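# Sort three cart parcels into matching mail-stop trays

## Task

Move all three parcels off the cart, setting each one fully within the walls of the letter tray whose mail stop code matches its own. Every tray has to finish on the same desk or counter it began on. When finished, open the gripper and back the robot away so nothing depends on it for support. The robot must not topple or be left leaning; if it does, the task fails.

## Robot and tools

Robot: a Hello Robot Stretch 4 with one arm. It has an omni-wheel base, a lift that rides up a mast, a telescoping arm that reaches straight ahead, a three-joint wrist (yaw, pitch, roll) and a two-finger gripper. It stands roughly 1.6 m tall, and the base edge is no more than 0.23 m from the base origin. A loose object may occasionally get nudged by something outside the robot.

Frames: the base frame sits on the floor beneath the base centre, with x ahead, y to the left and z up. hand_pose is reported in this frame and marks a point between the open fingertips; with all wrist joints at zero its axes line up with the base frame. The printed value may be slightly wrong. The odometry frame is where the base frame was when the scene began. base_odometry counts wheel rotation only, so slipping looks like movement; heading runs from -3.142 to 3.142, positive to the left.

execute_actions(actions, cameras): actions is a list holding one action or none (an empty list simply reports state and images). An action may contain base, joints, or both, plus optional pace and contact_limits; alternatively it contains only end_of_arm. All its motions begin together.
- base: exactly one relative move measured from the base's last reported position: {"translate_m": d} drives straight, forward positive, -2 to 2 m; {"strafe_m": d} slides sideways, left positive, -2 to 2 m; {"rotate_rad": d} spins in place, counter-clockwise (left) positive, -3.2 to 3.2 rad.
- joints: absolute targets keyed by name. lift_m 0 to 1.2 m; arm_m 0 to 0.55 m (extension); wrist_yaw_rad -1.134 to 4.276 (0 ahead, positive left, 3.14 tucked back, above 3.4 the arm may block it); wrist_pitch_rad -1.117 to 4.259 (0 level, 1.57 pointing down); wrist_roll_rad -1.117 to 4.259 (0 keeps fingers level, positive turns clockwise viewed from behind); gripper_m -0.038 to 0.141 m, the fingertip gap (negative means fingers press together). Joint targets outside range get clipped and noted; other bad values or unknown keys reject the whole call with no motion.
- pace: "slow", "default", "fast" or "max" (base about 0.1/0.3/0.4/0.6 m/s and 1/2/3/4 rad/s; slower when the lift is above 0.2 m).
- contact_limits: {"arm_m": value} from 0 (gentlest) to 0.75 (firmest), default 0.5; sets how much force the arm may use before halting.
- end_of_arm: "enable_torque" restarts wrist or gripper motors that shut off.
- cameras: list from head_camera, head_left_camera, head_right_camera, wrist_camera, or "all"; omitted or null gives all, [] gives none.
A joint or base left out of an action may keep pushing toward an earlier target. If a call reports a stop, later motion calls in the same reply are skipped.

wait(seconds 0 to 10) lets the scene run with no new command and returns state and images. zoom_image(camera, region [x0,y0,x1,y1] in pixels, at most 504x504) enlarges part of that camera's latest image. read_manual gives only licence text. finished_scene(scene) closes the current scene permanently and reports success; call it only once the result is stable.

Cameras: head_camera (top of the mast, looking forward and down; rotate the base to look elsewhere), head_left_camera and head_right_camera (fisheyes looking more steeply down, showing the base and arm), wrist_camera (behind the fingers, fingertips near the bottom of its image).

Result lines: base_status and joint_status tell how each motion ended: "done"; "off_target" (stopped short, may still push); "contact_stop_at_<key>" (hit something; that part goes slack); "limit_stop_at_<name>", including own_body (about to hit itself, often when the gripper is tilted up and rolled) and tilt (leaning beyond 6 degrees, so lift, arm and wheels go slack); "torque_fault" (a wrist or gripper motor strained fully and went limp, needs enable_torque). on_its_own describes uncommanded things; there "held at" means the held target. lidar_m lists 12 rough distances, one per 30-degree sector, starting straight ahead and going counter-clockwise (4th left, 7th behind, 10th right); "-" means nothing seen or closer than 0.25 m; glass and thin legs may be missed, tabletops are seen. wrist_depth_mm is a 7x7 grid of median depths, 100 to 2000 mm. turned_by_wheels vs turned_by_imu differing by over about 0.1 rad suggests slipping or a collision. base_tilt is in degrees, forward and right positive. motor_effort gives percent of maximum with the peak in brackets; wheel effort positive means turning right. A load in a level gripper pushes the wrist_pitch_rad effort away from 0.

Gripping: command gripper_m below the parcel's width; smaller values squeeze harder and pull the item toward the wrist. Neither the reading nor "done" proves a hold; a firm grip shows as a change in gripper effort. If fingertips snag on a surface, raise the lift. At scene start, sending lift_m 0.4 together with wrist_yaw_rad 0 unfolds the wrist.

Avoid: turning or driving with over 1 kg held and arm_m above 0.2, especially at fast paces; steady pushing or pulling with the gripper high or at high contact limits; pressing the gripper into things with base or arm moves (causes torque faults); dropping, slamming or shoving objects hard; knocking trays off their furniture. Finish with the gripper open and the robot backed off, upright.

Each tool is called after ">>>" as name([rows], argument=value, ...), one row to a line, values as JSON.

## Session

I'll start by looking at the current state and images.

>>> execute_actions(actions=[])

Scene clock: 0.00 s.
base_odometry: x=+0.000 y=+0.000 heading=+0.000 (m, m, rad; odometry frame)
turned_by_wheels: +0.000 (rad since the last result)
turned_by_imu: +0.000 (rad since the last result)
base_tilt: forward=-0.3 right=+1.0 (deg)
lidar_m: 1.84 1.44 1.40 1.48 2.05 1.97 1.61 1.97 1.88 1.98 1.48 1.44
base_status: not commanded
joint_positions: lift_m=+0.132 arm_m=-0.001 wrist_yaw_rad=+3.098 wrist_pitch_rad=-0.011 wrist_roll_rad=-0.013 gripper_m=+0.057
joint_status: not commanded
motor_effort: lift_m=+18 arm_m=+0 wrist_yaw_rad=-1 wrist_pitch_rad=-6 wrist_roll_rad=+1 gripper_m=-6 wheel_0=+0 wheel_1=+0 wheel_2=+0 (%)
hand_pose: x=-0.1145 y=+0.1000 z=+0.3137 quat_wxyz=(+0.022, +0.005, -0.007, +1.000) (m; base frame)
wrist_depth_mm: 135 138 - - - 1808 1661 / - 137 - - - 1808 1708 / - 135 1756 - - 1863 1708 / 112 135 1756 - - 1808 1661 / 132 - - - - 1808 1661 / 1464 1464 1160 1397 1098 1308 1255 / 931 866 768 842 759 878 842
pictures: head_camera, head_left_camera, head_right_camera, wrist_camera
Images, in order (width x height): head_camera 420x560, head_left_camera 420x672, head_right_camera 420x672, wrist_camera 616x392.

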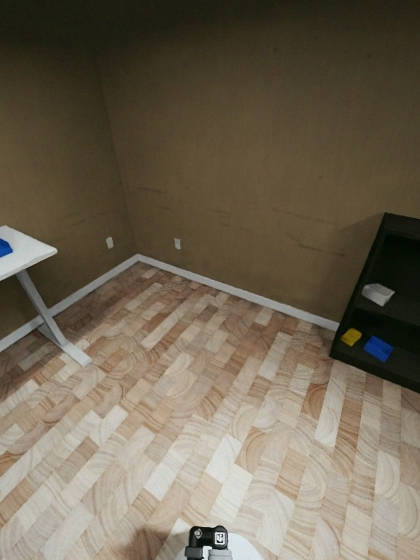

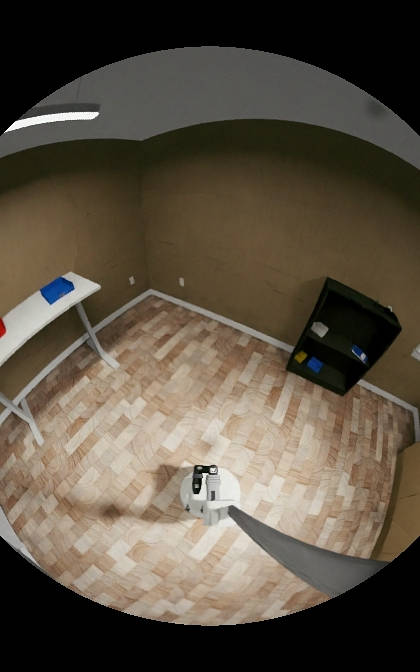

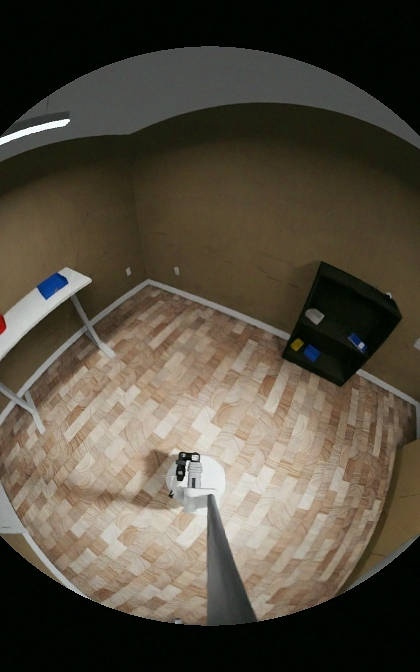

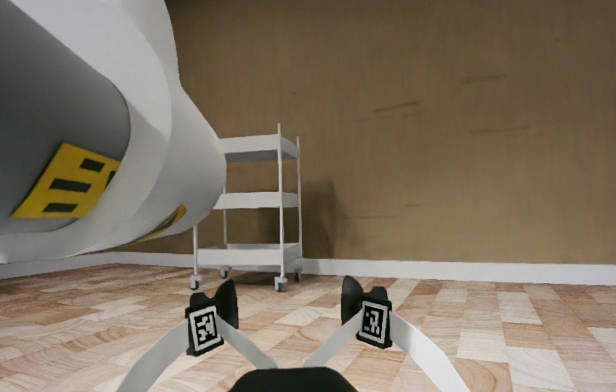

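>>> execute_actions([
  {"base": {"rotate_rad": 1.2}, "joints": {"lift_m": 0.4, "wrist_yaw_rad": 0}, "pace": "fast"},
])

Scene clock: 2.70 s.
base_odometry: x=+0.000 y=+0.000 heading=+1.200 (m, m, rad; odometry frame)
turned_by_wheels: +1.200 (rad since the last result)
turned_by_imu: +1.197 (rad since the last result)
base_tilt: forward=-0.4 right=+0.9 (deg)
lidar_m: 1.40 1.55 1.98 1.88 1.58 1.91 1.93 2.10 1.45 1.46 1.93 1.40
base_status: done
joint_positions: lift_m=+0.400 arm_m=-0.001 wrist_yaw_rad=+0.000 wrist_pitch_rad=-0.011 wrist_roll_rad=-0.013 gripper_m=+0.057
joint_status: all done
motor_effort: lift_m=+19(21) arm_m=+0(0) wrist_yaw_rad=+0(9) wrist_pitch_rad=-7(7) wrist_roll_rad=+1(1) gripper_m=-2(5) wheel_0=+0(6) wheel_1=+0(9) wheel_2=+0(11) (%)
hand_pose: x=+0.4584 y=-0.0873 z=+0.5812 quat_wxyz=(+1.000, -0.007, -0.005, +0.000) (m; base frame)
wrist_depth_mm: - - - - 1921 1921 1863 / - - - - 1921 1863 1863 / - 1708 1499 1464 1430 1863 1808 / - - - 1921 1921 1863 1808 / - - - 1921 1921 1863 1808 / - - 1983 1921 1863 1808 1808 / 1576 1464 1308 1464 1308 1430 1464
pictures: head_camera, head_left_camera, head_right_camera, wrist_camera
camera_calibration (this result's frames):
wrist_camera: T_world_to_cam=[[-0.0514928, -0.997894, -0.0394351, -0.0527624], [0.0584324, 0.0364094, -0.997627, 0.624289], [0.996962, -0.0536749, 0.0564346, -0.274766], [0, 0, 0, 1]] pos_world=[0.234736, -0.0901293, 0.636233]
Images, in order (width x height): head_camera 420x560, head_left_camera 420x672, head_right_camera 420x672, wrist_camera 616x392.

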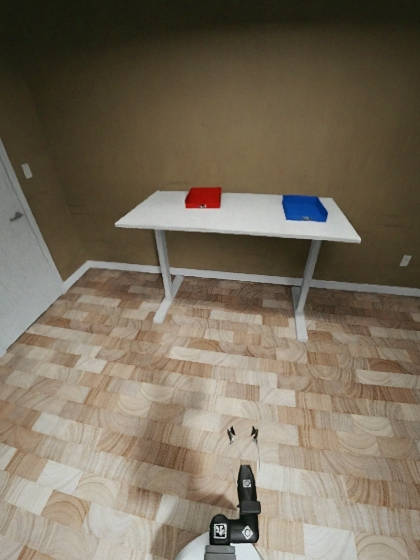

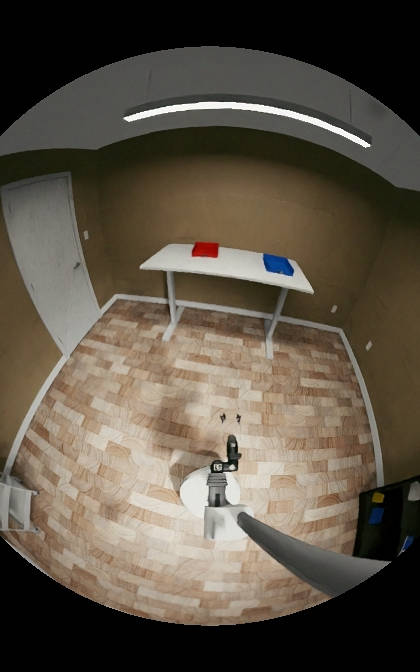

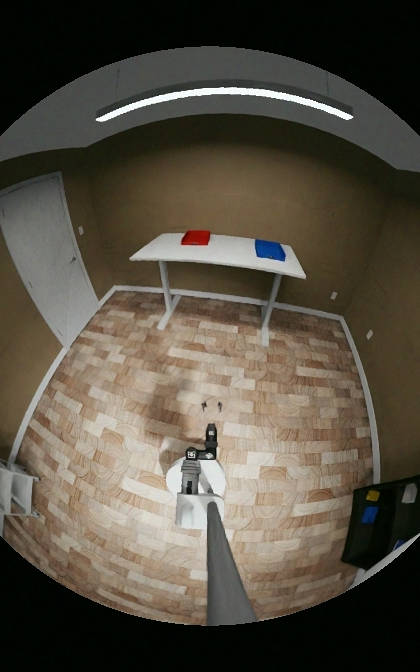

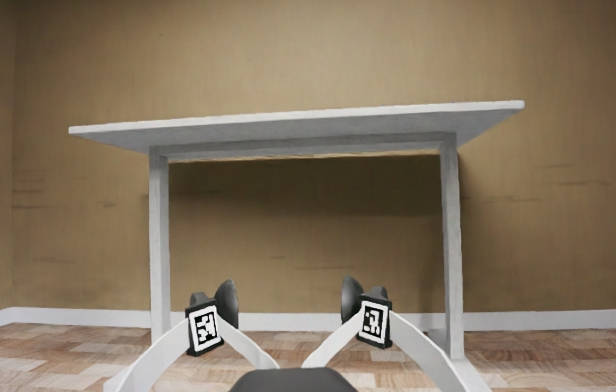

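>>> zoom_image(camera="head_camera", region=[160, 170, 350, 240])

Region (160, 170, 350, 240) of head_camera's 420x560 image, scaled by 2.653, with more detail than that image has; it fills the top 186 rows of this view, and the rest is white.

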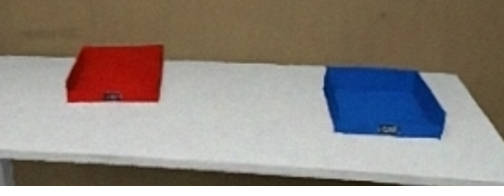

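>>> zoom_image(camera="head_camera", region=[180, 185, 230, 215])

>>> zoom_image(camera="head_camera", region=[280, 195, 330, 225])

Region (180, 185, 230, 215) of head_camera's 420x560 image, scaled by 10.080, with more detail than that image has; it fills the top 302 rows of this view, and the rest is white.

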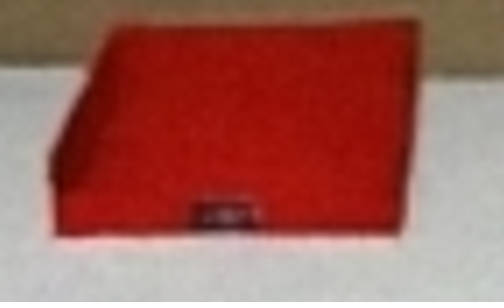

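Region (280, 195, 330, 225) of head_camera's 420x560 image, scaled by 10.080, with more detail than that image has; it fills the top 302 rows of this view, and the rest is white.

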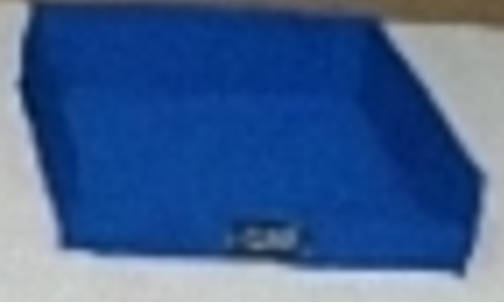

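>>> execute_actions([
  {"base": {"rotate_rad": 2.0}, "pace": "fast"},
], cameras=["head_camera", "head_left_camera"])

Scene clock: 5.47 s.
base_odometry: x=+0.000 y=+0.000 heading=-3.083 (m, m, rad; odometry frame)
turned_by_wheels: +2.001 (rad since the last result)
turned_by_imu: +1.994 (rad since the last result)
base_tilt: forward=-0.5 right=+1.0 (deg)
lidar_m: 1.60 1.94 1.87 2.05 1.48 1.43 1.87 1.43 1.38 1.51 2.03 1.96
base_status: done
joint_positions: lift_m=+0.400 arm_m=-0.001 wrist_yaw_rad=+0.000 wrist_pitch_rad=-0.011 wrist_roll_rad=-0.013 gripper_m=+0.057
joint_status: not commanded
motor_effort: lift_m=+19(20) arm_m=+0(0) wrist_yaw_rad=-1(3) wrist_pitch_rad=-6(6) wrist_roll_rad=+1(0) gripper_m=-4(4) wheel_0=+2(6) wheel_1=+2(6) wheel_2=+2(14) (%)
hand_pose: x=+0.4584 y=-0.0874 z=+0.5813 quat_wxyz=(+1.000, -0.007, -0.005, +0.000) (m; base frame)
wrist_depth_mm: - - - - 1756 1576 1430 / - - - - 1756 1576 1430 / - - - - 1756 1576 1430 / - - - - 1756 1576 1430 / - - - 1921 1756 1576 1397 / - - 1430 1708 1661 1576 1397 / 1576 1464 1336 1336 1308 1464 1397
pictures: head_camera, head_left_camera
Images, in order (width x height): head_camera 420x560, head_left_camera 420x672.

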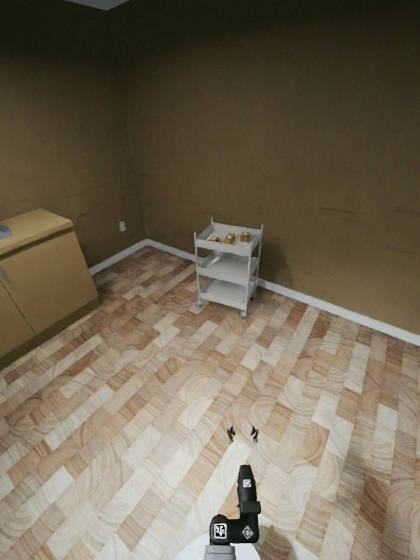

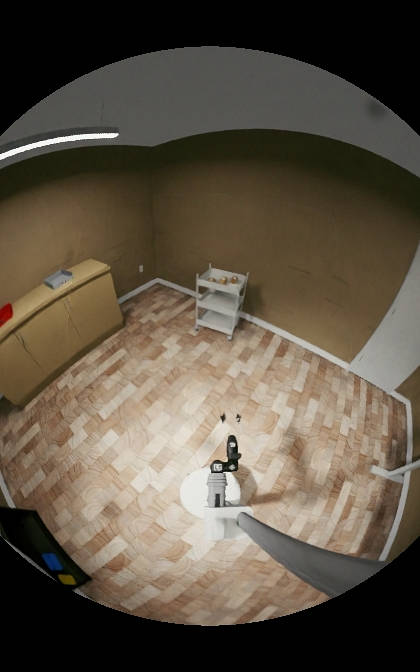

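>>> execute_actions([
  {"base": {"translate_m": 0.8}, "joints": {"lift_m": 0.7}, "pace": "fast"},
])

Scene clock: 9.63 s.
base_odometry: x=-0.799 y=-0.047 heading=-3.083 (m, m, rad; odometry frame)
turned_by_wheels: +0.000 (rad since the last result)
turned_by_imu: +0.001 (rad since the last result)
base_tilt: forward=-0.3 right=+0.9 (deg)
lidar_m: 0.80 1.98 1.43 1.54 2.17 2.12 2.59 1.88 1.85 1.75 1.34 0.78
base_status: done
joint_positions: lift_m=+0.700 arm_m=-0.001 wrist_yaw_rad=+0.000 wrist_pitch_rad=-0.011 wrist_roll_rad=-0.013 gripper_m=+0.057
joint_status: all done
motor_effort: lift_m=+20(22) arm_m=+0(0) wrist_yaw_rad=-1(2) wrist_pitch_rad=-6(6) wrist_roll_rad=+1(1) gripper_m=-4(5) wheel_0=-1(7) wheel_1=-1(7) wheel_2=+1(8) (%)
hand_pose: x=+0.4584 y=-0.0874 z=+0.8812 quat_wxyz=(+1.000, -0.007, -0.005, +0.000) (m; base frame)
wrist_depth_mm: 1863 1808 1464 1281 1098 976 891 / 1808 1808 1464 1255 1098 976 891 / 1808 1708 1430 1281 1118 976 891 / 1808 1756 1430 1281 1098 976 891 / 1808 1708 1464 1255 1078 976 891 / 1756 1756 640 904 866 976 878 / 1756 1708 640 569 564 960 878
pictures: head_camera, head_left_camera, head_right_camera, wrist_camera
camera_calibration (this result's frames):
wrist_camera: T_world_to_cam=[[-0.0517159, -0.997883, -0.0394365, -0.0408928], [0.0584554, 0.0363969, -0.997626, 0.923561], [0.99695, -0.0538984, 0.0564494, -0.291715], [0, 0, 0, 1]] pos_world=[0.234723, -0.0901439, 0.936223]
Images, in order (width x height): head_camera 420x560, head_left_camera 420x672, head_right_camera 420x672, wrist_camera 616x392.

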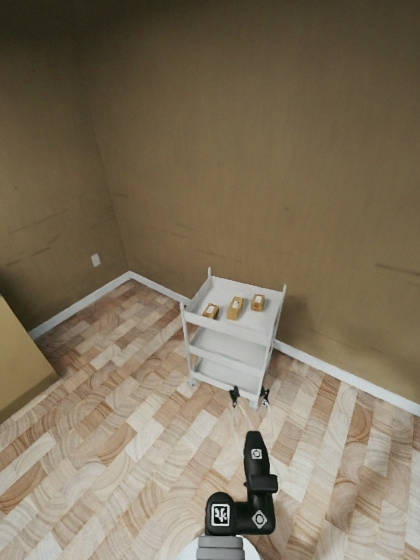

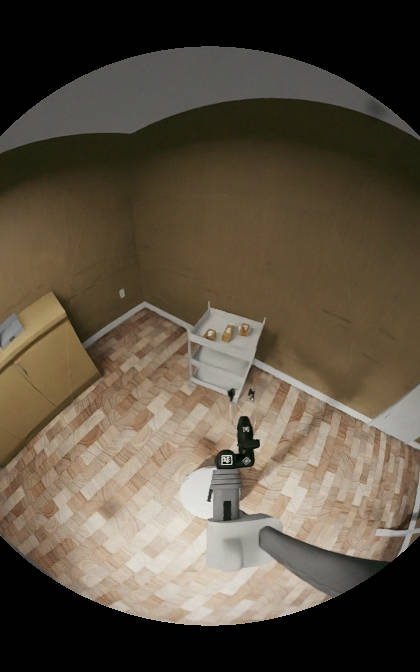

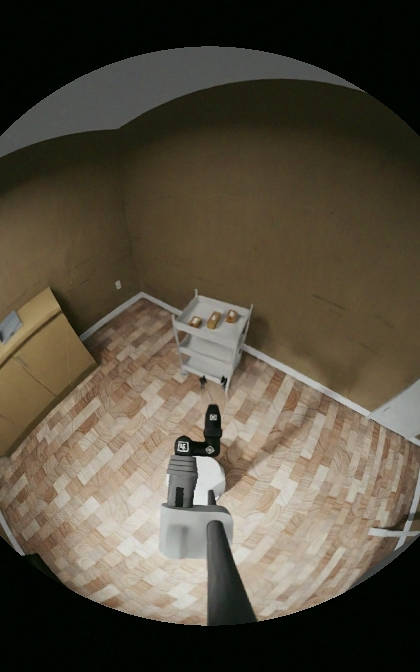

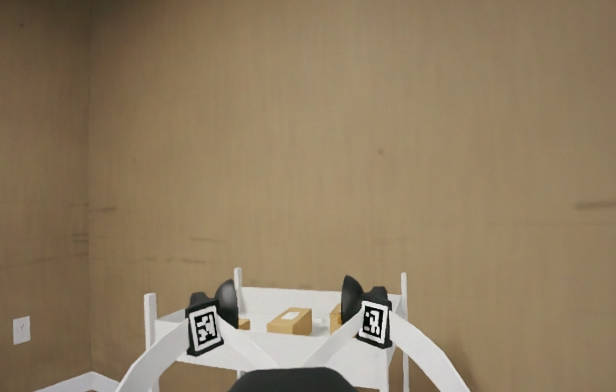

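>>> zoom_image(camera="head_camera", region=[175, 260, 295, 350])

Region (175, 260, 295, 350) of head_camera's 420x560 image, scaled by 4.200, with more detail than that image has; it fills the top 378 rows of this view, and the rest is white.

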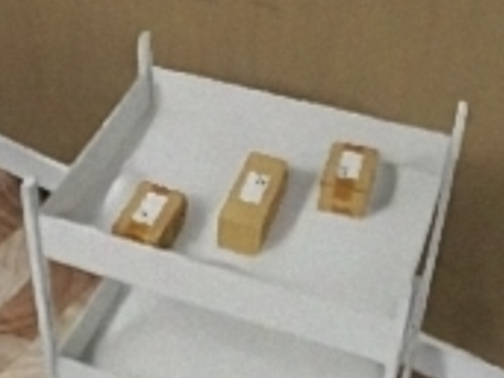

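>>> execute_actions([
  {"base": {"translate_m": 0.45}, "joints": {"lift_m": 1.0, "arm_m": 0.3, "wrist_pitch_rad": 1.57, "gripper_m": 0.12}, "pace": "fast"},
])

Scene clock: 18.27 s.
base_odometry: x=-1.248 y=-0.074 heading=-3.083 (m, m, rad; odometry frame)
turned_by_wheels: +0.000 (rad since the last result)
turned_by_imu: +0.001 (rad since the last result)
base_tilt: forward=-0.4 right=+0.9 (deg)
lidar_m: 0.37 0.52 1.19 1.28 1.90 2.49 2.97 2.13 2.10 1.21 0.95 0.37
base_status: done
joint_positions: lift_m=+1.000 arm_m=+0.299 wrist_yaw_rad=+0.000 wrist_pitch_rad=+1.570 wrist_roll_rad=-0.013 gripper_m=+0.120
joint_status: all done
motor_effort: lift_m=+20(22) arm_m=+6(7) wrist_yaw_rad=-1(0) wrist_pitch_rad=+1(5) wrist_roll_rad=+1(0) gripper_m=+1(4) wheel_0=+0(7) wheel_1=+0(5) wheel_2=+3(10) (%)
hand_pose: x=+0.4701 y=-0.0874 z=+0.8895 quat_wxyz=(+0.707, -0.005, +0.707, +0.005) (m; base frame)
wrist_depth_mm: 1060 442 449 449 750 683 574 / 1060 442 445 452 449 459 654 / 1060 439 445 399 407 459 831 / 421 436 436 449 455 462 1060 / 1060 436 439 445 452 1138 1138 / 1060 1060 442 442 212 1118 1138 / 1042 1060 866 158 445 1118 1138
pictures: head_camera, head_left_camera, head_right_camera, wrist_camera
camera_calibration (this result's frames):
wrist_camera: T_world_to_cam=[[-0.038741, -0.997886, 0.052184, -0.127578], [-0.998163, 0.0362116, -0.0485746, 0.583719], [0.0465822, -0.0539699, -0.997455, 1.08037], [0, 0, 0, 1]] pos_world=[0.527378, -0.0901387, 1.11263]
Images, in order (width x height): head_camera 420x560, head_left_camera 420x672, head_right_camera 420x672, wrist_camera 616x392.

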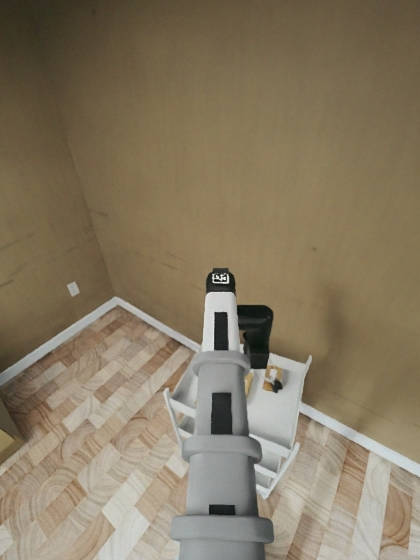

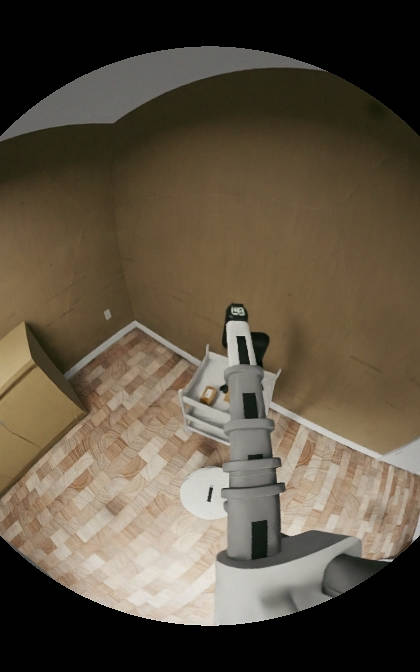

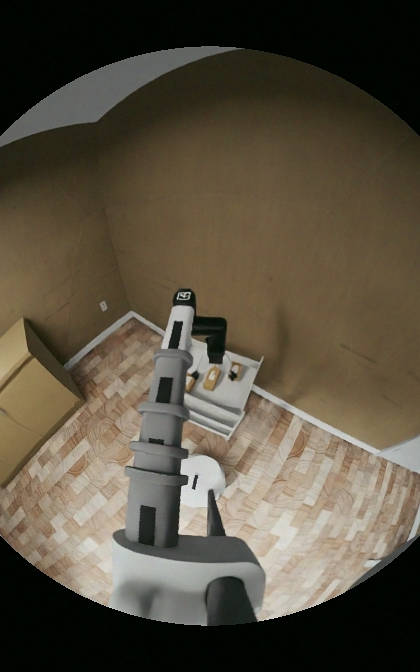

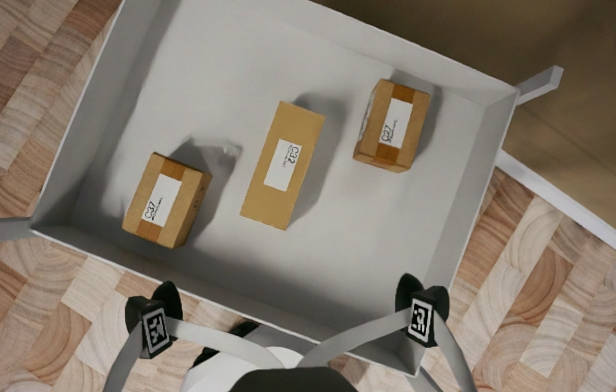

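>>> zoom_image(camera="wrist_camera", region=[110, 70, 450, 260])

Region (110, 70, 450, 260) of wrist_camera's 616x392 image, scaled by 1.482; it fills the top 282 rows of this view, and the rest is white.

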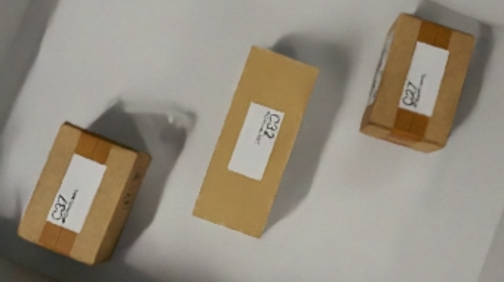

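>>> zoom_image(camera="wrist_camera", region=[120, 150, 220, 250])

>>> zoom_image(camera="wrist_camera", region=[240, 110, 340, 210])

>>> zoom_image(camera="wrist_camera", region=[345, 75, 445, 175])

Region (120, 150, 220, 250) of wrist_camera's 616x392 image, scaled by 5.040.

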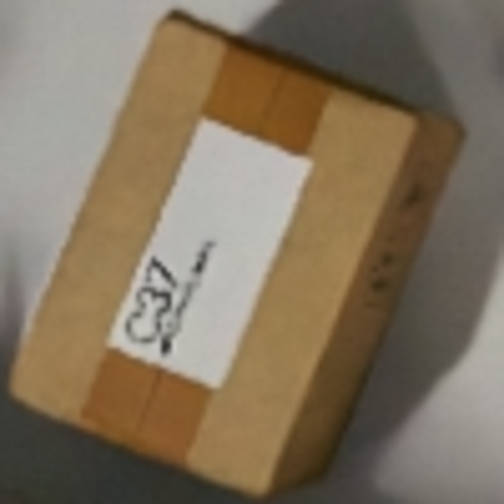

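Region (240, 110, 340, 210) of wrist_camera's 616x392 image, scaled by 5.040.

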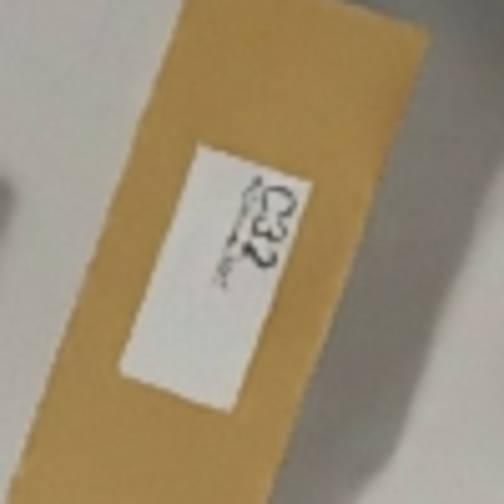

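Region (345, 75, 445, 175) of wrist_camera's 616x392 image, scaled by 5.040.

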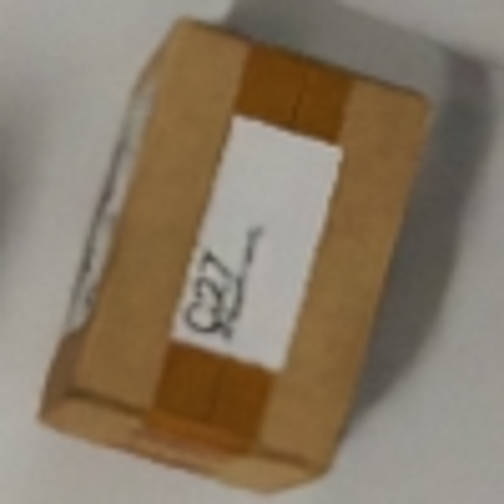

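>>> execute_actions([
  {"joints": {"lift_m": 0.88, "arm_m": 0.41, "wrist_roll_rad": 0.38, "gripper_m": 0.10}, "pace": "fast"},
], cameras=["wrist_camera", "head_right_camera"])

Scene clock: 23.57 s.
base_odometry: x=-1.248 y=-0.074 heading=-3.083 (m, m, rad; odometry frame)
turned_by_wheels: +0.000 (rad since the last result)
turned_by_imu: +0.000 (rad since the last result)
base_tilt: forward=-0.4 right=+0.8 (deg)
lidar_m: 0.40 0.51 1.22 1.26 1.88 2.49 2.98 2.16 2.10 1.25 0.96 0.38
base_status: not commanded
joint_positions: lift_m=+0.880 arm_m=+0.409 wrist_yaw_rad=+0.000 wrist_pitch_rad=+1.570 wrist_roll_rad=+0.380 gripper_m=+0.100
joint_status: all done
motor_effort: lift_m=+15(17) arm_m=+6(6) wrist_yaw_rad=-1(1) wrist_pitch_rad=+1(0) wrist_roll_rad=+2(7) gripper_m=+0(1) wheel_0=+0(0) wheel_1=+1(1) wheel_2=+3(2) (%)
hand_pose: x=+0.5801 y=-0.0874 z=+0.7699 quat_wxyz=(+0.695, +0.133, +0.694, -0.133) (m; base frame)
wrist_depth_mm: 946 891 820 750 691 647 591 / 307 322 304 309 312 336 301 / 319 322 327 330 286 338 303 / 317 320 325 330 283 338 303 / 315 320 324 276 332 336 304 / 312 317 320 274 203 334 304 / 312 268 272 273 329 334 306
pictures: head_right_camera, wrist_camera
camera_calibration (this result's frames):
wrist_camera: T_world_to_cam=[[-0.417585, -0.907158, 0.0518417, 0.110873], [-0.908362, 0.415372, -0.0484154, 0.668574], [0.0223868, -0.0673085, -0.997481, 0.968809], [0, 0, 0, 1]] pos_world=[0.631918, -0.111919, 0.99299]
Images, in order (width x height): head_right_camera 420x672, wrist_camera 616x392.

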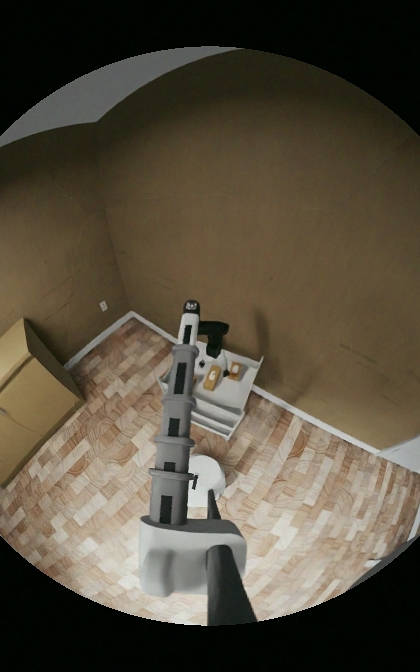

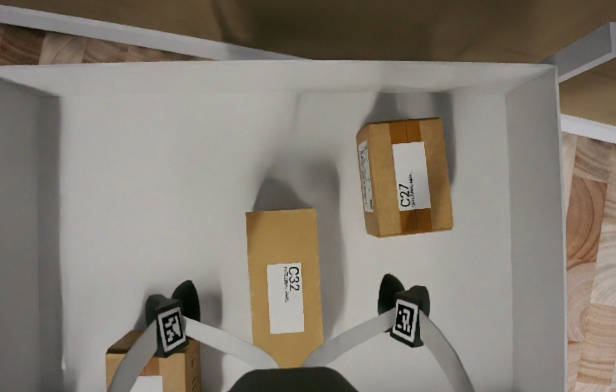

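>>> execute_actions([
  {"joints": {"lift_m": 0.806, "gripper_m": 0.085}},
], cameras=["wrist_camera"])

Scene clock: 25.40 s.
base_odometry: x=-1.248 y=-0.074 heading=-3.083 (m, m, rad; odometry frame)
turned_by_wheels: +0.000 (rad since the last result)
turned_by_imu: +0.000 (rad since the last result)
base_tilt: forward=-0.4 right=+1.1 (deg)
lidar_m: 0.38 0.51 1.21 1.26 1.89 2.48 2.99 2.15 2.12 1.26 0.94 0.37
base_status: not commanded
joint_positions: lift_m=+0.806 arm_m=+0.409 wrist_yaw_rad=+0.000 wrist_pitch_rad=+1.570 wrist_roll_rad=+0.380 gripper_m=+0.085
joint_status: all done
motor_effort: lift_m=+15(15) arm_m=+6(6) wrist_yaw_rad=-2(3) wrist_pitch_rad=-1(0) wrist_roll_rad=+2(2) gripper_m=-3(4) wheel_0=+0(0) wheel_1=+1(1) wheel_2=+2(2) (%)
hand_pose: x=+0.5801 y=-0.0874 z=+0.6959 quat_wxyz=(+0.695, +0.133, +0.694, -0.133) (m; base frame)
wrist_depth_mm: 204 209 208 211 227 219 225 / 247 251 254 258 259 265 267 / 247 250 253 257 217 212 267 / 246 249 252 255 229 211 265 / 245 248 250 202 257 260 264 / 243 246 200 202 213 260 263 / 242 230 247 200 255 258 262
pictures: wrist_camera
camera_calibration (this result's frames):
wrist_camera: T_world_to_cam=[[-0.417585, -0.907158, 0.0518426, 0.114708], [-0.908362, 0.415372, -0.0484133, 0.664992], [0.0223846, -0.0673085, -0.997481, 0.89501], [0, 0, 0, 1]] pos_world=[0.63192, -0.111919, 0.919003]
Images, in order (width x height): wrist_camera 616x392.

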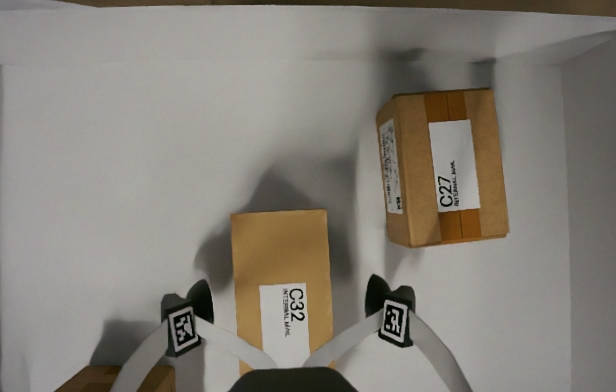

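>>> execute_actions([
  {"joints": {"gripper_m": 0.015}},
], cameras=["wrist_camera"])

Scene clock: 27.20 s.
base_odometry: x=-1.248 y=-0.074 heading=-3.083 (m, m, rad; odometry frame)
turned_by_wheels: +0.000 (rad since the last result)
turned_by_imu: +0.000 (rad since the last result)
base_tilt: forward=-0.2 right=+0.9 (deg)
lidar_m: 0.39 0.51 1.21 1.28 1.88 2.48 3.00 2.15 2.12 1.26 0.95 0.38
base_status: not commanded
joint_positions: lift_m=+0.806 arm_m=+0.409 wrist_yaw_rad=+0.000 wrist_pitch_rad=+1.570 wrist_roll_rad=+0.380 gripper_m=+0.015
joint_status: all done
motor_effort: lift_m=+15(15) arm_m=+6(7) wrist_yaw_rad=+0(1) wrist_pitch_rad=+1(1) wrist_roll_rad=+1(2) gripper_m=-22(21) wheel_0=+0(0) wheel_1=+0(1) wheel_2=+2(3) (%)
hand_pose: x=+0.5801 y=-0.0874 z=+0.6959 quat_wxyz=(+0.695, +0.133, +0.694, -0.133) (m; base frame)
wrist_depth_mm: 205 211 208 211 227 220 225 / 247 250 254 257 260 264 266 / 246 249 253 257 216 212 266 / 246 249 252 255 229 211 265 / 244 247 250 191 256 260 263 / 243 245 190 191 213 260 263 / 242 195 189 189 255 259 262
pictures: wrist_camera
camera_calibration (this result's frames):
wrist_camera: T_world_to_cam=[[-0.417584, -0.907158, 0.0518523, 0.114699], [-0.908363, 0.415373, -0.0483922, 0.664972], [0.0223614, -0.0673086, -0.997482, 0.895019], [0, 0, 0, 1]] pos_world=[0.631919, -0.111919, 0.918997]
Images, in order (width x height): wrist_camera 616x392.

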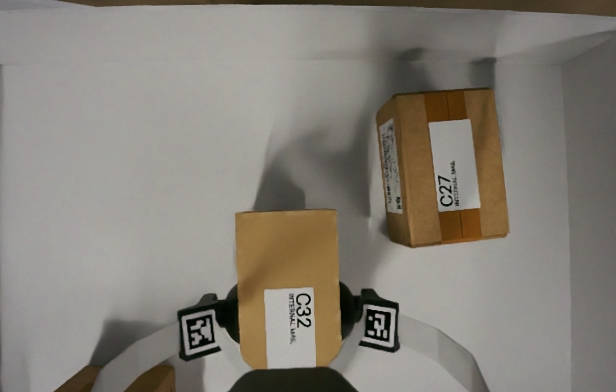

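>>> execute_actions([
  {"joints": {"lift_m": 1.05}},
], cameras=[])

>>> execute_actions([
  {"base": {"rotate_rad": 1.2}, "joints": {"arm_m": 0.0, "wrist_roll_rad": 0.0}},
])

Scene clock: 29.73 s.
base_odometry: x=-1.248 y=-0.074 heading=-3.083 (m, m, rad; odometry frame)
turned_by_wheels: +0.000 (rad since the last result)
turned_by_imu: +0.000 (rad since the last result)
base_tilt: forward=-0.8 right=+0.9 (deg)
lidar_m: 0.38 0.47 1.20 1.27 1.89 2.47 2.99 2.16 2.12 1.26 0.96 0.37
base_status: not commanded
joint_positions: lift_m=+1.050 arm_m=+0.409 wrist_yaw_rad=+0.000 wrist_pitch_rad=+1.570 wrist_roll_rad=+0.380 gripper_m=+0.015
joint_status: all done
motor_effort: lift_m=+20(21) arm_m=+6(6) wrist_yaw_rad=-1(1) wrist_pitch_rad=+0(0) wrist_roll_rad=+2(2) gripper_m=-22(22) wheel_0=+0(0) wheel_1=+1(0) wheel_2=+2(2) (%)
hand_pose: x=+0.5800 y=-0.0874 z=+0.9395 quat_wxyz=(+0.695, +0.133, +0.694, -0.133) (m; base frame)
wrist_depth_mm: 1025 931 820 750 691 647 603 / 1118 1118 1138 1078 960 842 788 / 1118 484 492 500 500 1138 1118 / 1098 484 492 496 500 1205 1205 / 1098 484 488 191 504 1182 1205 / 1098 480 190 190 213 1182 1205 / 1098 298 189 189 477 1160 1182
pictures: none
No camera images: the call's "cameras" was empty. Leave "cameras" out to get every camera's image.

Scene clock: 32.03 s.
base_odometry: x=-1.248 y=-0.074 heading=-1.883 (m, m, rad; odometry frame)
turned_by_wheels: +1.200 (rad since the last result)
turned_by_imu: +1.197 (rad since the last result)
base_tilt: forward=-0.5 right=+0.9 (deg)
lidar_m: 1.21 1.38 2.33 2.48 2.53 2.15 2.04 1.10 0.93 0.39 0.40 1.74
base_status: done
joint_positions: lift_m=+1.050 arm_m=+0.001 wrist_yaw_rad=+0.000 wrist_pitch_rad=+1.570 wrist_roll_rad=+0.000 gripper_m=+0.015
joint_status: all done
motor_effort: lift_m=+19(20) arm_m=-6(7) wrist_yaw_rad=+0(3) wrist_pitch_rad=-1(1) wrist_roll_rad=+0(5) gripper_m=-20(24) wheel_0=+0(4) wheel_1=+0(5) wheel_2=-1(2) (%)
hand_pose: x=+0.1722 y=-0.0874 z=+0.9396 quat_wxyz=(+0.707, +0.000, +0.707, +0.000) (m; base frame)
wrist_depth_mm: 1118 1138 1160 1182 1182 1205 1205 / 1118 1138 1160 1160 1182 1205 1205 / 1138 1138 1160 1160 1160 778 521 / 1118 1138 1138 1160 1182 788 469 / 1118 1118 946 191 1160 778 512 / 1098 1118 190 190 213 768 512 / 1098 634 189 189 1160 723 508
pictures: head_camera, head_left_camera, head_right_camera, wrist_camera
camera_calibration (this result's frames):
wrist_camera: T_world_to_cam=[[-0.0523685, -0.997263, 0.0521878, -0.139332], [-0.99759, 0.0498607, -0.0482497, 0.289575], [0.0455155, -0.0545888, -0.997471, 1.14428], [0, 0, 0, 1]] pos_world=[0.229498, -0.0909245, 1.16263]
Images, in order (width x height): head_camera 420x560, head_left_camera 420x672, head_right_camera 420x672, wrist_camera 616x392.

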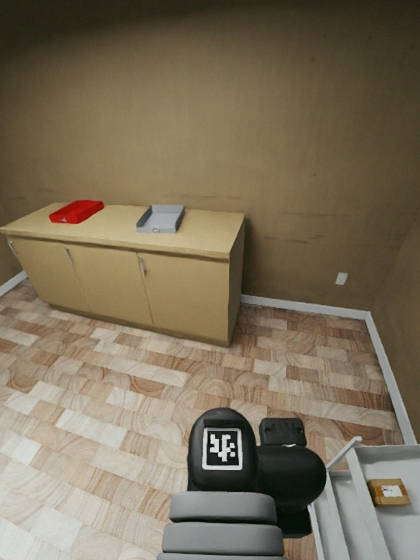

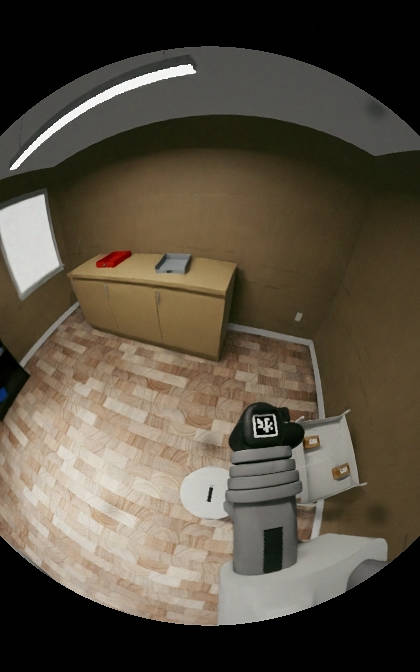

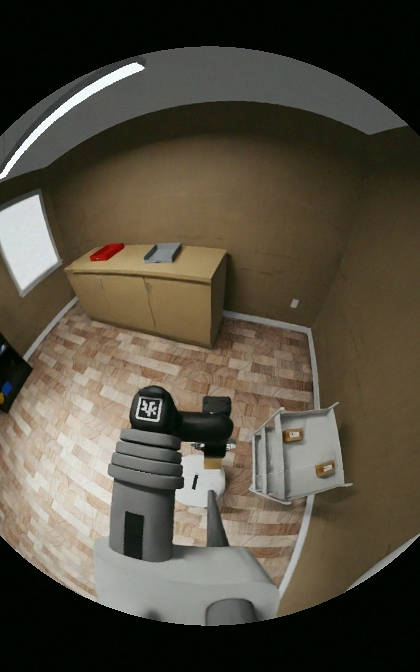

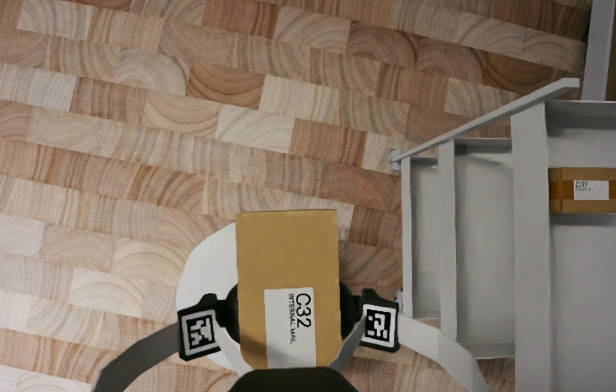

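>>> zoom_image(camera="head_camera", region=[130, 200, 190, 240])

>>> zoom_image(camera="head_camera", region=[45, 195, 105, 235])

Region (130, 200, 190, 240) of head_camera's 420x560 image, scaled by 8.400, with more detail than that image has.

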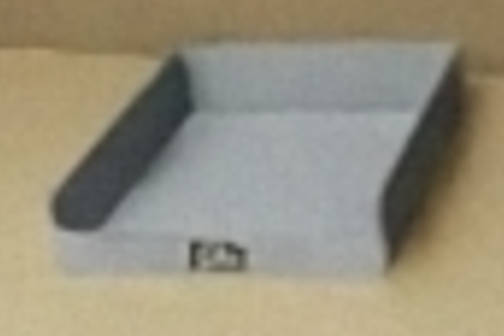

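Region (45, 195, 105, 235) of head_camera's 420x560 image, scaled by 8.400, with more detail than that image has.

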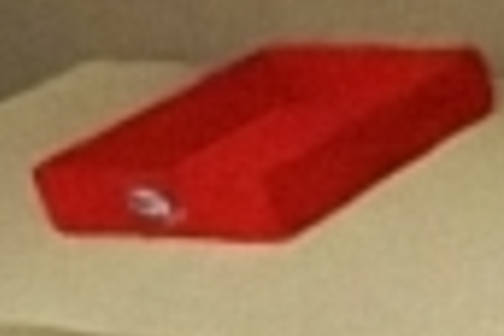

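>>> execute_actions([
  {"base": {"rotate_rad": -0.22}, "pace": "fast"},
], cameras=[])

>>> execute_actions([
  {"base": {"strafe_m": 0.855}, "pace": "fast"},
], cameras=[])

>>> execute_actions([
  {"base": {"translate_m": 0.7}, "pace": "fast"},
])

Scene clock: 36.47 s.
base_odometry: x=-1.248 y=-0.074 heading=-2.102 (m, m, rad; odometry frame)
turned_by_wheels: -0.219 (rad since the last result)
turned_by_imu: -0.218 (rad since the last result)
base_tilt: forward=-0.5 right=+1.0 (deg)
lidar_m: 1.19 1.24 1.73 2.48 2.92 2.28 2.48 1.33 0.98 0.38 0.37 0.46
base_status: done
joint_positions: lift_m=+1.050 arm_m=+0.001 wrist_yaw_rad=+0.000 wrist_pitch_rad=+1.570 wrist_roll_rad=+0.000 gripper_m=+0.015
joint_status: not commanded
motor_effort: lift_m=+19(19) arm_m=-6(6) wrist_yaw_rad=+0(0) wrist_pitch_rad=+1(1) wrist_roll_rad=+0(0) gripper_m=-19(21) wheel_0=+2(5) wheel_1=+2(4) wheel_2=+3(10) (%)
hand_pose: x=+0.1722 y=-0.0874 z=+0.9396 quat_wxyz=(+0.707, +0.000, +0.707, +0.000) (m; base frame)
wrist_depth_mm: 1118 1138 1160 1160 1182 504 525 / 1138 1138 1160 1182 1160 521 521 / 1118 1138 1160 1160 1025 508 517 / 1118 1138 1138 1160 1042 768 517 / 1098 1138 931 191 1118 778 517 / 1118 1118 190 191 213 759 512 / 1118 640 189 189 1160 866 469
pictures: none
No camera images: the call's "cameras" was empty. Leave "cameras" out to get every camera's image.

Scene clock: 40.27 s.
base_odometry: x=-0.511 y=-0.507 heading=-2.102 (m, m, rad; odometry frame)
turned_by_wheels: +0.000 (rad since the last result)
turned_by_imu: +0.003 (rad since the last result)
base_tilt: forward=-0.6 right=+0.9 (deg)
lidar_m: 1.18 1.24 2.02 1.62 1.70 2.77 2.54 2.53 1.86 1.21 1.21 1.23
base_status: done
joint_positions: lift_m=+1.050 arm_m=+0.001 wrist_yaw_rad=+0.000 wrist_pitch_rad=+1.570 wrist_roll_rad=+0.000 gripper_m=+0.015
joint_status: not commanded
motor_effort: lift_m=+19(19) arm_m=-7(7) wrist_yaw_rad=+0(1) wrist_pitch_rad=+0(1) wrist_roll_rad=+0(1) gripper_m=-22(22) wheel_0=+3(7) wheel_1=-1(10) wheel_2=+1(4) (%)
hand_pose: x=+0.1722 y=-0.0874 z=+0.9396 quat_wxyz=(+0.707, +0.000, +0.707, +0.000) (m; base frame)
wrist_depth_mm: 1118 1138 1160 1160 1182 1182 1182 / 1138 1138 1160 1160 1182 1205 1205 / 1118 1138 1138 1160 1182 1182 1229 / 1118 1138 1138 1160 1160 1182 1205 / 1118 1118 931 191 1160 1182 1205 / 1098 1118 189 190 213 1160 1160 / 1098 634 189 189 1160 1160 1182
pictures: none
No camera images: the call's "cameras" was empty. Leave "cameras" out to get every camera's image.

Scene clock: 43.77 s.
base_odometry: x=-0.865 y=-1.110 heading=-2.102 (m, m, rad; odometry frame)
turned_by_wheels: +0.000 (rad since the last result)
turned_by_imu: +0.001 (rad since the last result)
base_tilt: forward=-0.4 right=+0.8 (deg)
lidar_m: 0.47 0.53 0.73 1.79 1.69 2.81 3.68 2.53 1.22 1.16 0.71 0.51
base_status: done
joint_positions: lift_m=+1.050 arm_m=+0.001 wrist_yaw_rad=+0.000 wrist_pitch_rad=+1.570 wrist_roll_rad=+0.000 gripper_m=+0.015
joint_status: not commanded
motor_effort: lift_m=+19(20) arm_m=-6(7) wrist_yaw_rad=+0(1) wrist_pitch_rad=+1(1) wrist_roll_rad=+0(1) gripper_m=-19(19) wheel_0=+0(7) wheel_1=-1(7) wheel_2=+2(9) (%)
hand_pose: x=+0.1723 y=-0.0874 z=+0.9396 quat_wxyz=(+0.707, +0.000, +0.707, +0.000) (m; base frame)
wrist_depth_mm: 627 640 627 627 634 647 647 / 878 904 917 931 931 931 1182 / 1118 1138 1160 1160 1182 1182 1205 / 1118 1118 1138 1138 1160 1182 1182 / 1098 1118 931 191 1160 1182 1182 / 1118 1098 190 190 213 1160 1182 / 1098 640 189 189 1138 1160 1182
pictures: head_camera, head_left_camera, head_right_camera, wrist_camera
camera_calibration (this result's frames):
wrist_camera: T_world_to_cam=[[-0.0523507, -0.997265, 0.052175, -0.139321], [-0.99758, 0.0498302, -0.048494, 0.28985], [0.0457614, -0.0545874, -0.99746, 1.14423], [0, 0, 0, 1]] pos_world=[0.229493, -0.0909227, 1.16265]
Images, in order (width x height): head_camera 420x560, head_left_camera 420x672, head_right_camera 420x672, wrist_camera 616x392.

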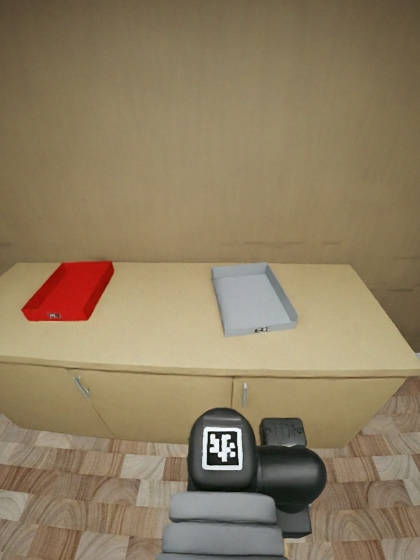

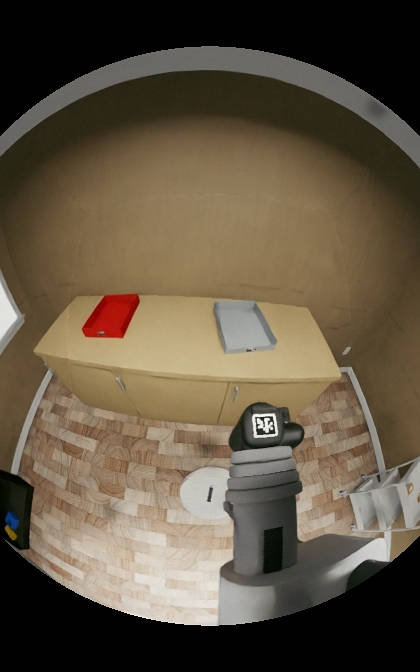

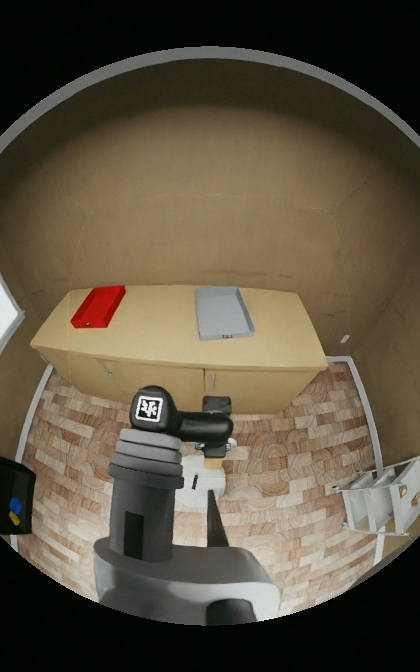

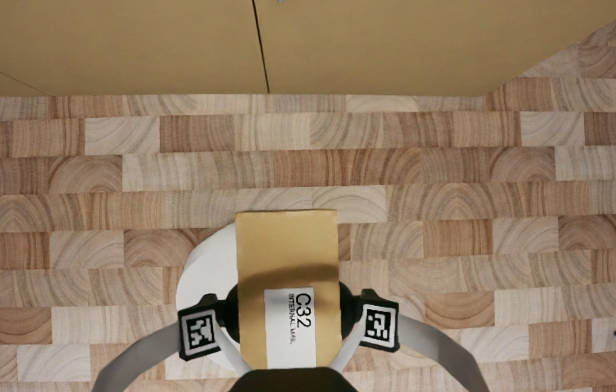

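>>> zoom_image(camera="head_camera", region=[235, 315, 290, 345])

>>> zoom_image(camera="head_camera", region=[25, 300, 80, 330])

Region (235, 315, 290, 345) of head_camera's 420x560 image, scaled by 9.164, with more detail than that image has; it fills the top 275 rows of this view, and the rest is white.

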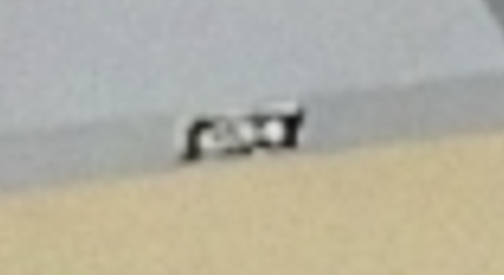

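Region (25, 300, 80, 330) of head_camera's 420x560 image, scaled by 9.164, with more detail than that image has; it fills the top 275 rows of this view, and the rest is white.

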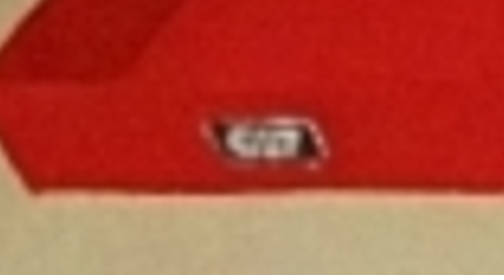

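>>> execute_actions([
  {"joints": {"wrist_pitch_rad": 0.85}},
], cameras=["wrist_camera"])

Scene clock: 45.83 s.
base_odometry: x=-0.865 y=-1.110 heading=-2.102 (m, m, rad; odometry frame)
turned_by_wheels: +0.000 (rad since the last result)
turned_by_imu: +0.000 (rad since the last result)
base_tilt: forward=-0.5 right=+0.9 (deg)
lidar_m: 0.50 0.53 0.75 1.78 1.70 2.80 3.68 2.54 1.22 1.17 0.70 0.51
base_status: not commanded
joint_positions: lift_m=+1.050 arm_m=+0.001 wrist_yaw_rad=+0.000 wrist_pitch_rad=+0.853 wrist_roll_rad=+0.000 gripper_m=+0.015
joint_status: all done
motor_effort: lift_m=+19(19) arm_m=-6(6) wrist_yaw_rad=-1(0) wrist_pitch_rad=-7(10) wrist_roll_rad=-1(1) gripper_m=-21(21) wheel_0=+0(0) wheel_1=-1(2) wheel_2=+2(1) (%)
hand_pose: x=+0.3618 y=-0.0874 z=+1.0108 quat_wxyz=(+0.911, +0.000, +0.413, +0.000) (m; base frame)
wrist_depth_mm: 699 699 683 707 683 715 842 / 574 569 569 569 549 580 591 / 477 477 466 477 484 484 488 / 410 410 413 413 415 418 421 / 477 480 466 191 500 504 512 / 591 597 190 190 213 634 654 / 759 430 189 190 831 778 1160
pictures: wrist_camera
camera_calibration (this result's frames):
wrist_camera: T_world_to_cam=[[-0.073619, -0.997274, 0.00495809, -0.0776791], [-0.719889, 0.0497005, -0.692308, 1.03271], [0.690174, -0.0545363, -0.721585, 0.694604], [0, 0, 0, 1]] pos_world=[0.258316, -0.0909121, 1.21655]
Images, in order (width x height): wrist_camera 616x392.

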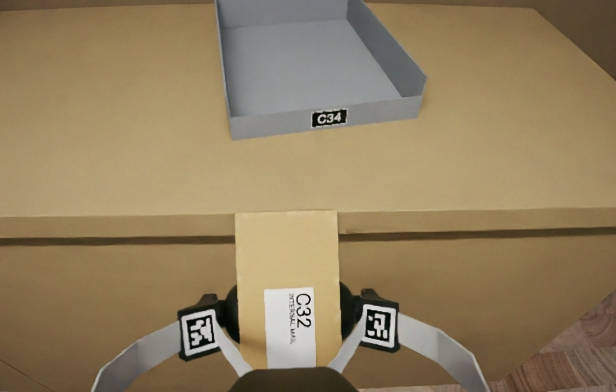

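>>> execute_actions([
  {"joints": {"wrist_pitch_rad": 0.6, "wrist_yaw_rad": 0.9}},
], cameras=["wrist_camera"])

Scene clock: 47.57 s.
base_odometry: x=-0.865 y=-1.110 heading=-2.102 (m, m, rad; odometry frame)
turned_by_wheels: +0.000 (rad since the last result)
turned_by_imu: +0.000 (rad since the last result)
base_tilt: forward=-0.4 right=+0.8 (deg)
lidar_m: 0.50 0.55 0.75 1.79 1.69 2.78 3.67 2.55 1.22 1.19 0.69 0.52
base_status: not commanded
joint_positions: lift_m=+1.050 arm_m=+0.001 wrist_yaw_rad=+0.900 wrist_pitch_rad=+0.603 wrist_roll_rad=+0.000 gripper_m=+0.015
joint_status: all done
motor_effort: lift_m=+19(19) arm_m=-6(6) wrist_yaw_rad=+0(5) wrist_pitch_rad=-10(14) wrist_roll_rad=+0(1) gripper_m=-26(21) wheel_0=+0(0) wheel_1=-1(2) wheel_2=+2(1) (%)
hand_pose: x=+0.3882 y=+0.1317 z=+1.0644 quat_wxyz=(+0.860, -0.129, +0.267, +0.415) (m; base frame)
wrist_depth_mm: 1499 1708 1576 1205 960 788 691 / 1576 1708 1118 1008 960 831 723 / 1661 1025 768 723 768 768 732 / 1756 1863 654 597 591 591 591 / 1756 1756 778 191 484 480 480 / 1537 1499 190 190 213 404 402 / 1308 723 189 189 413 345 349
pictures: wrist_camera
camera_calibration (this result's frames):
wrist_camera: T_world_to_cam=[[0.73587, -0.67699, -0.0133948, -0.194343], [-0.366388, -0.381463, -0.848673, 1.16392], [0.569434, 0.629421, -0.528748, 0.478574], [0, 0, 0, 1]] pos_world=[0.296942, 0.0111999, 1.23823]
Images, in order (width x height): wrist_camera 616x392.

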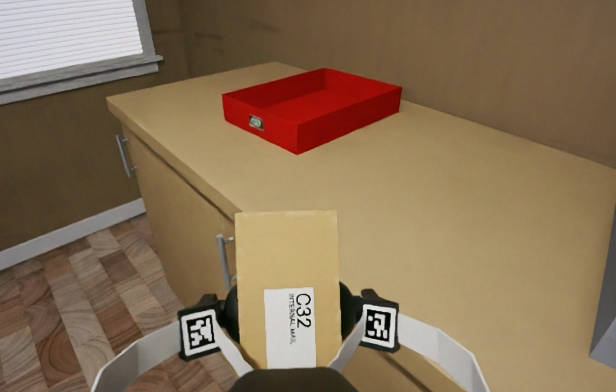

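>>> zoom_image(camera="wrist_camera", region=[230, 100, 290, 140])

Region (230, 100, 290, 140) of wrist_camera's 616x392 image, scaled by 8.400.

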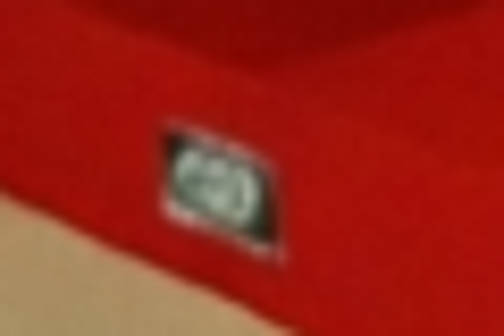

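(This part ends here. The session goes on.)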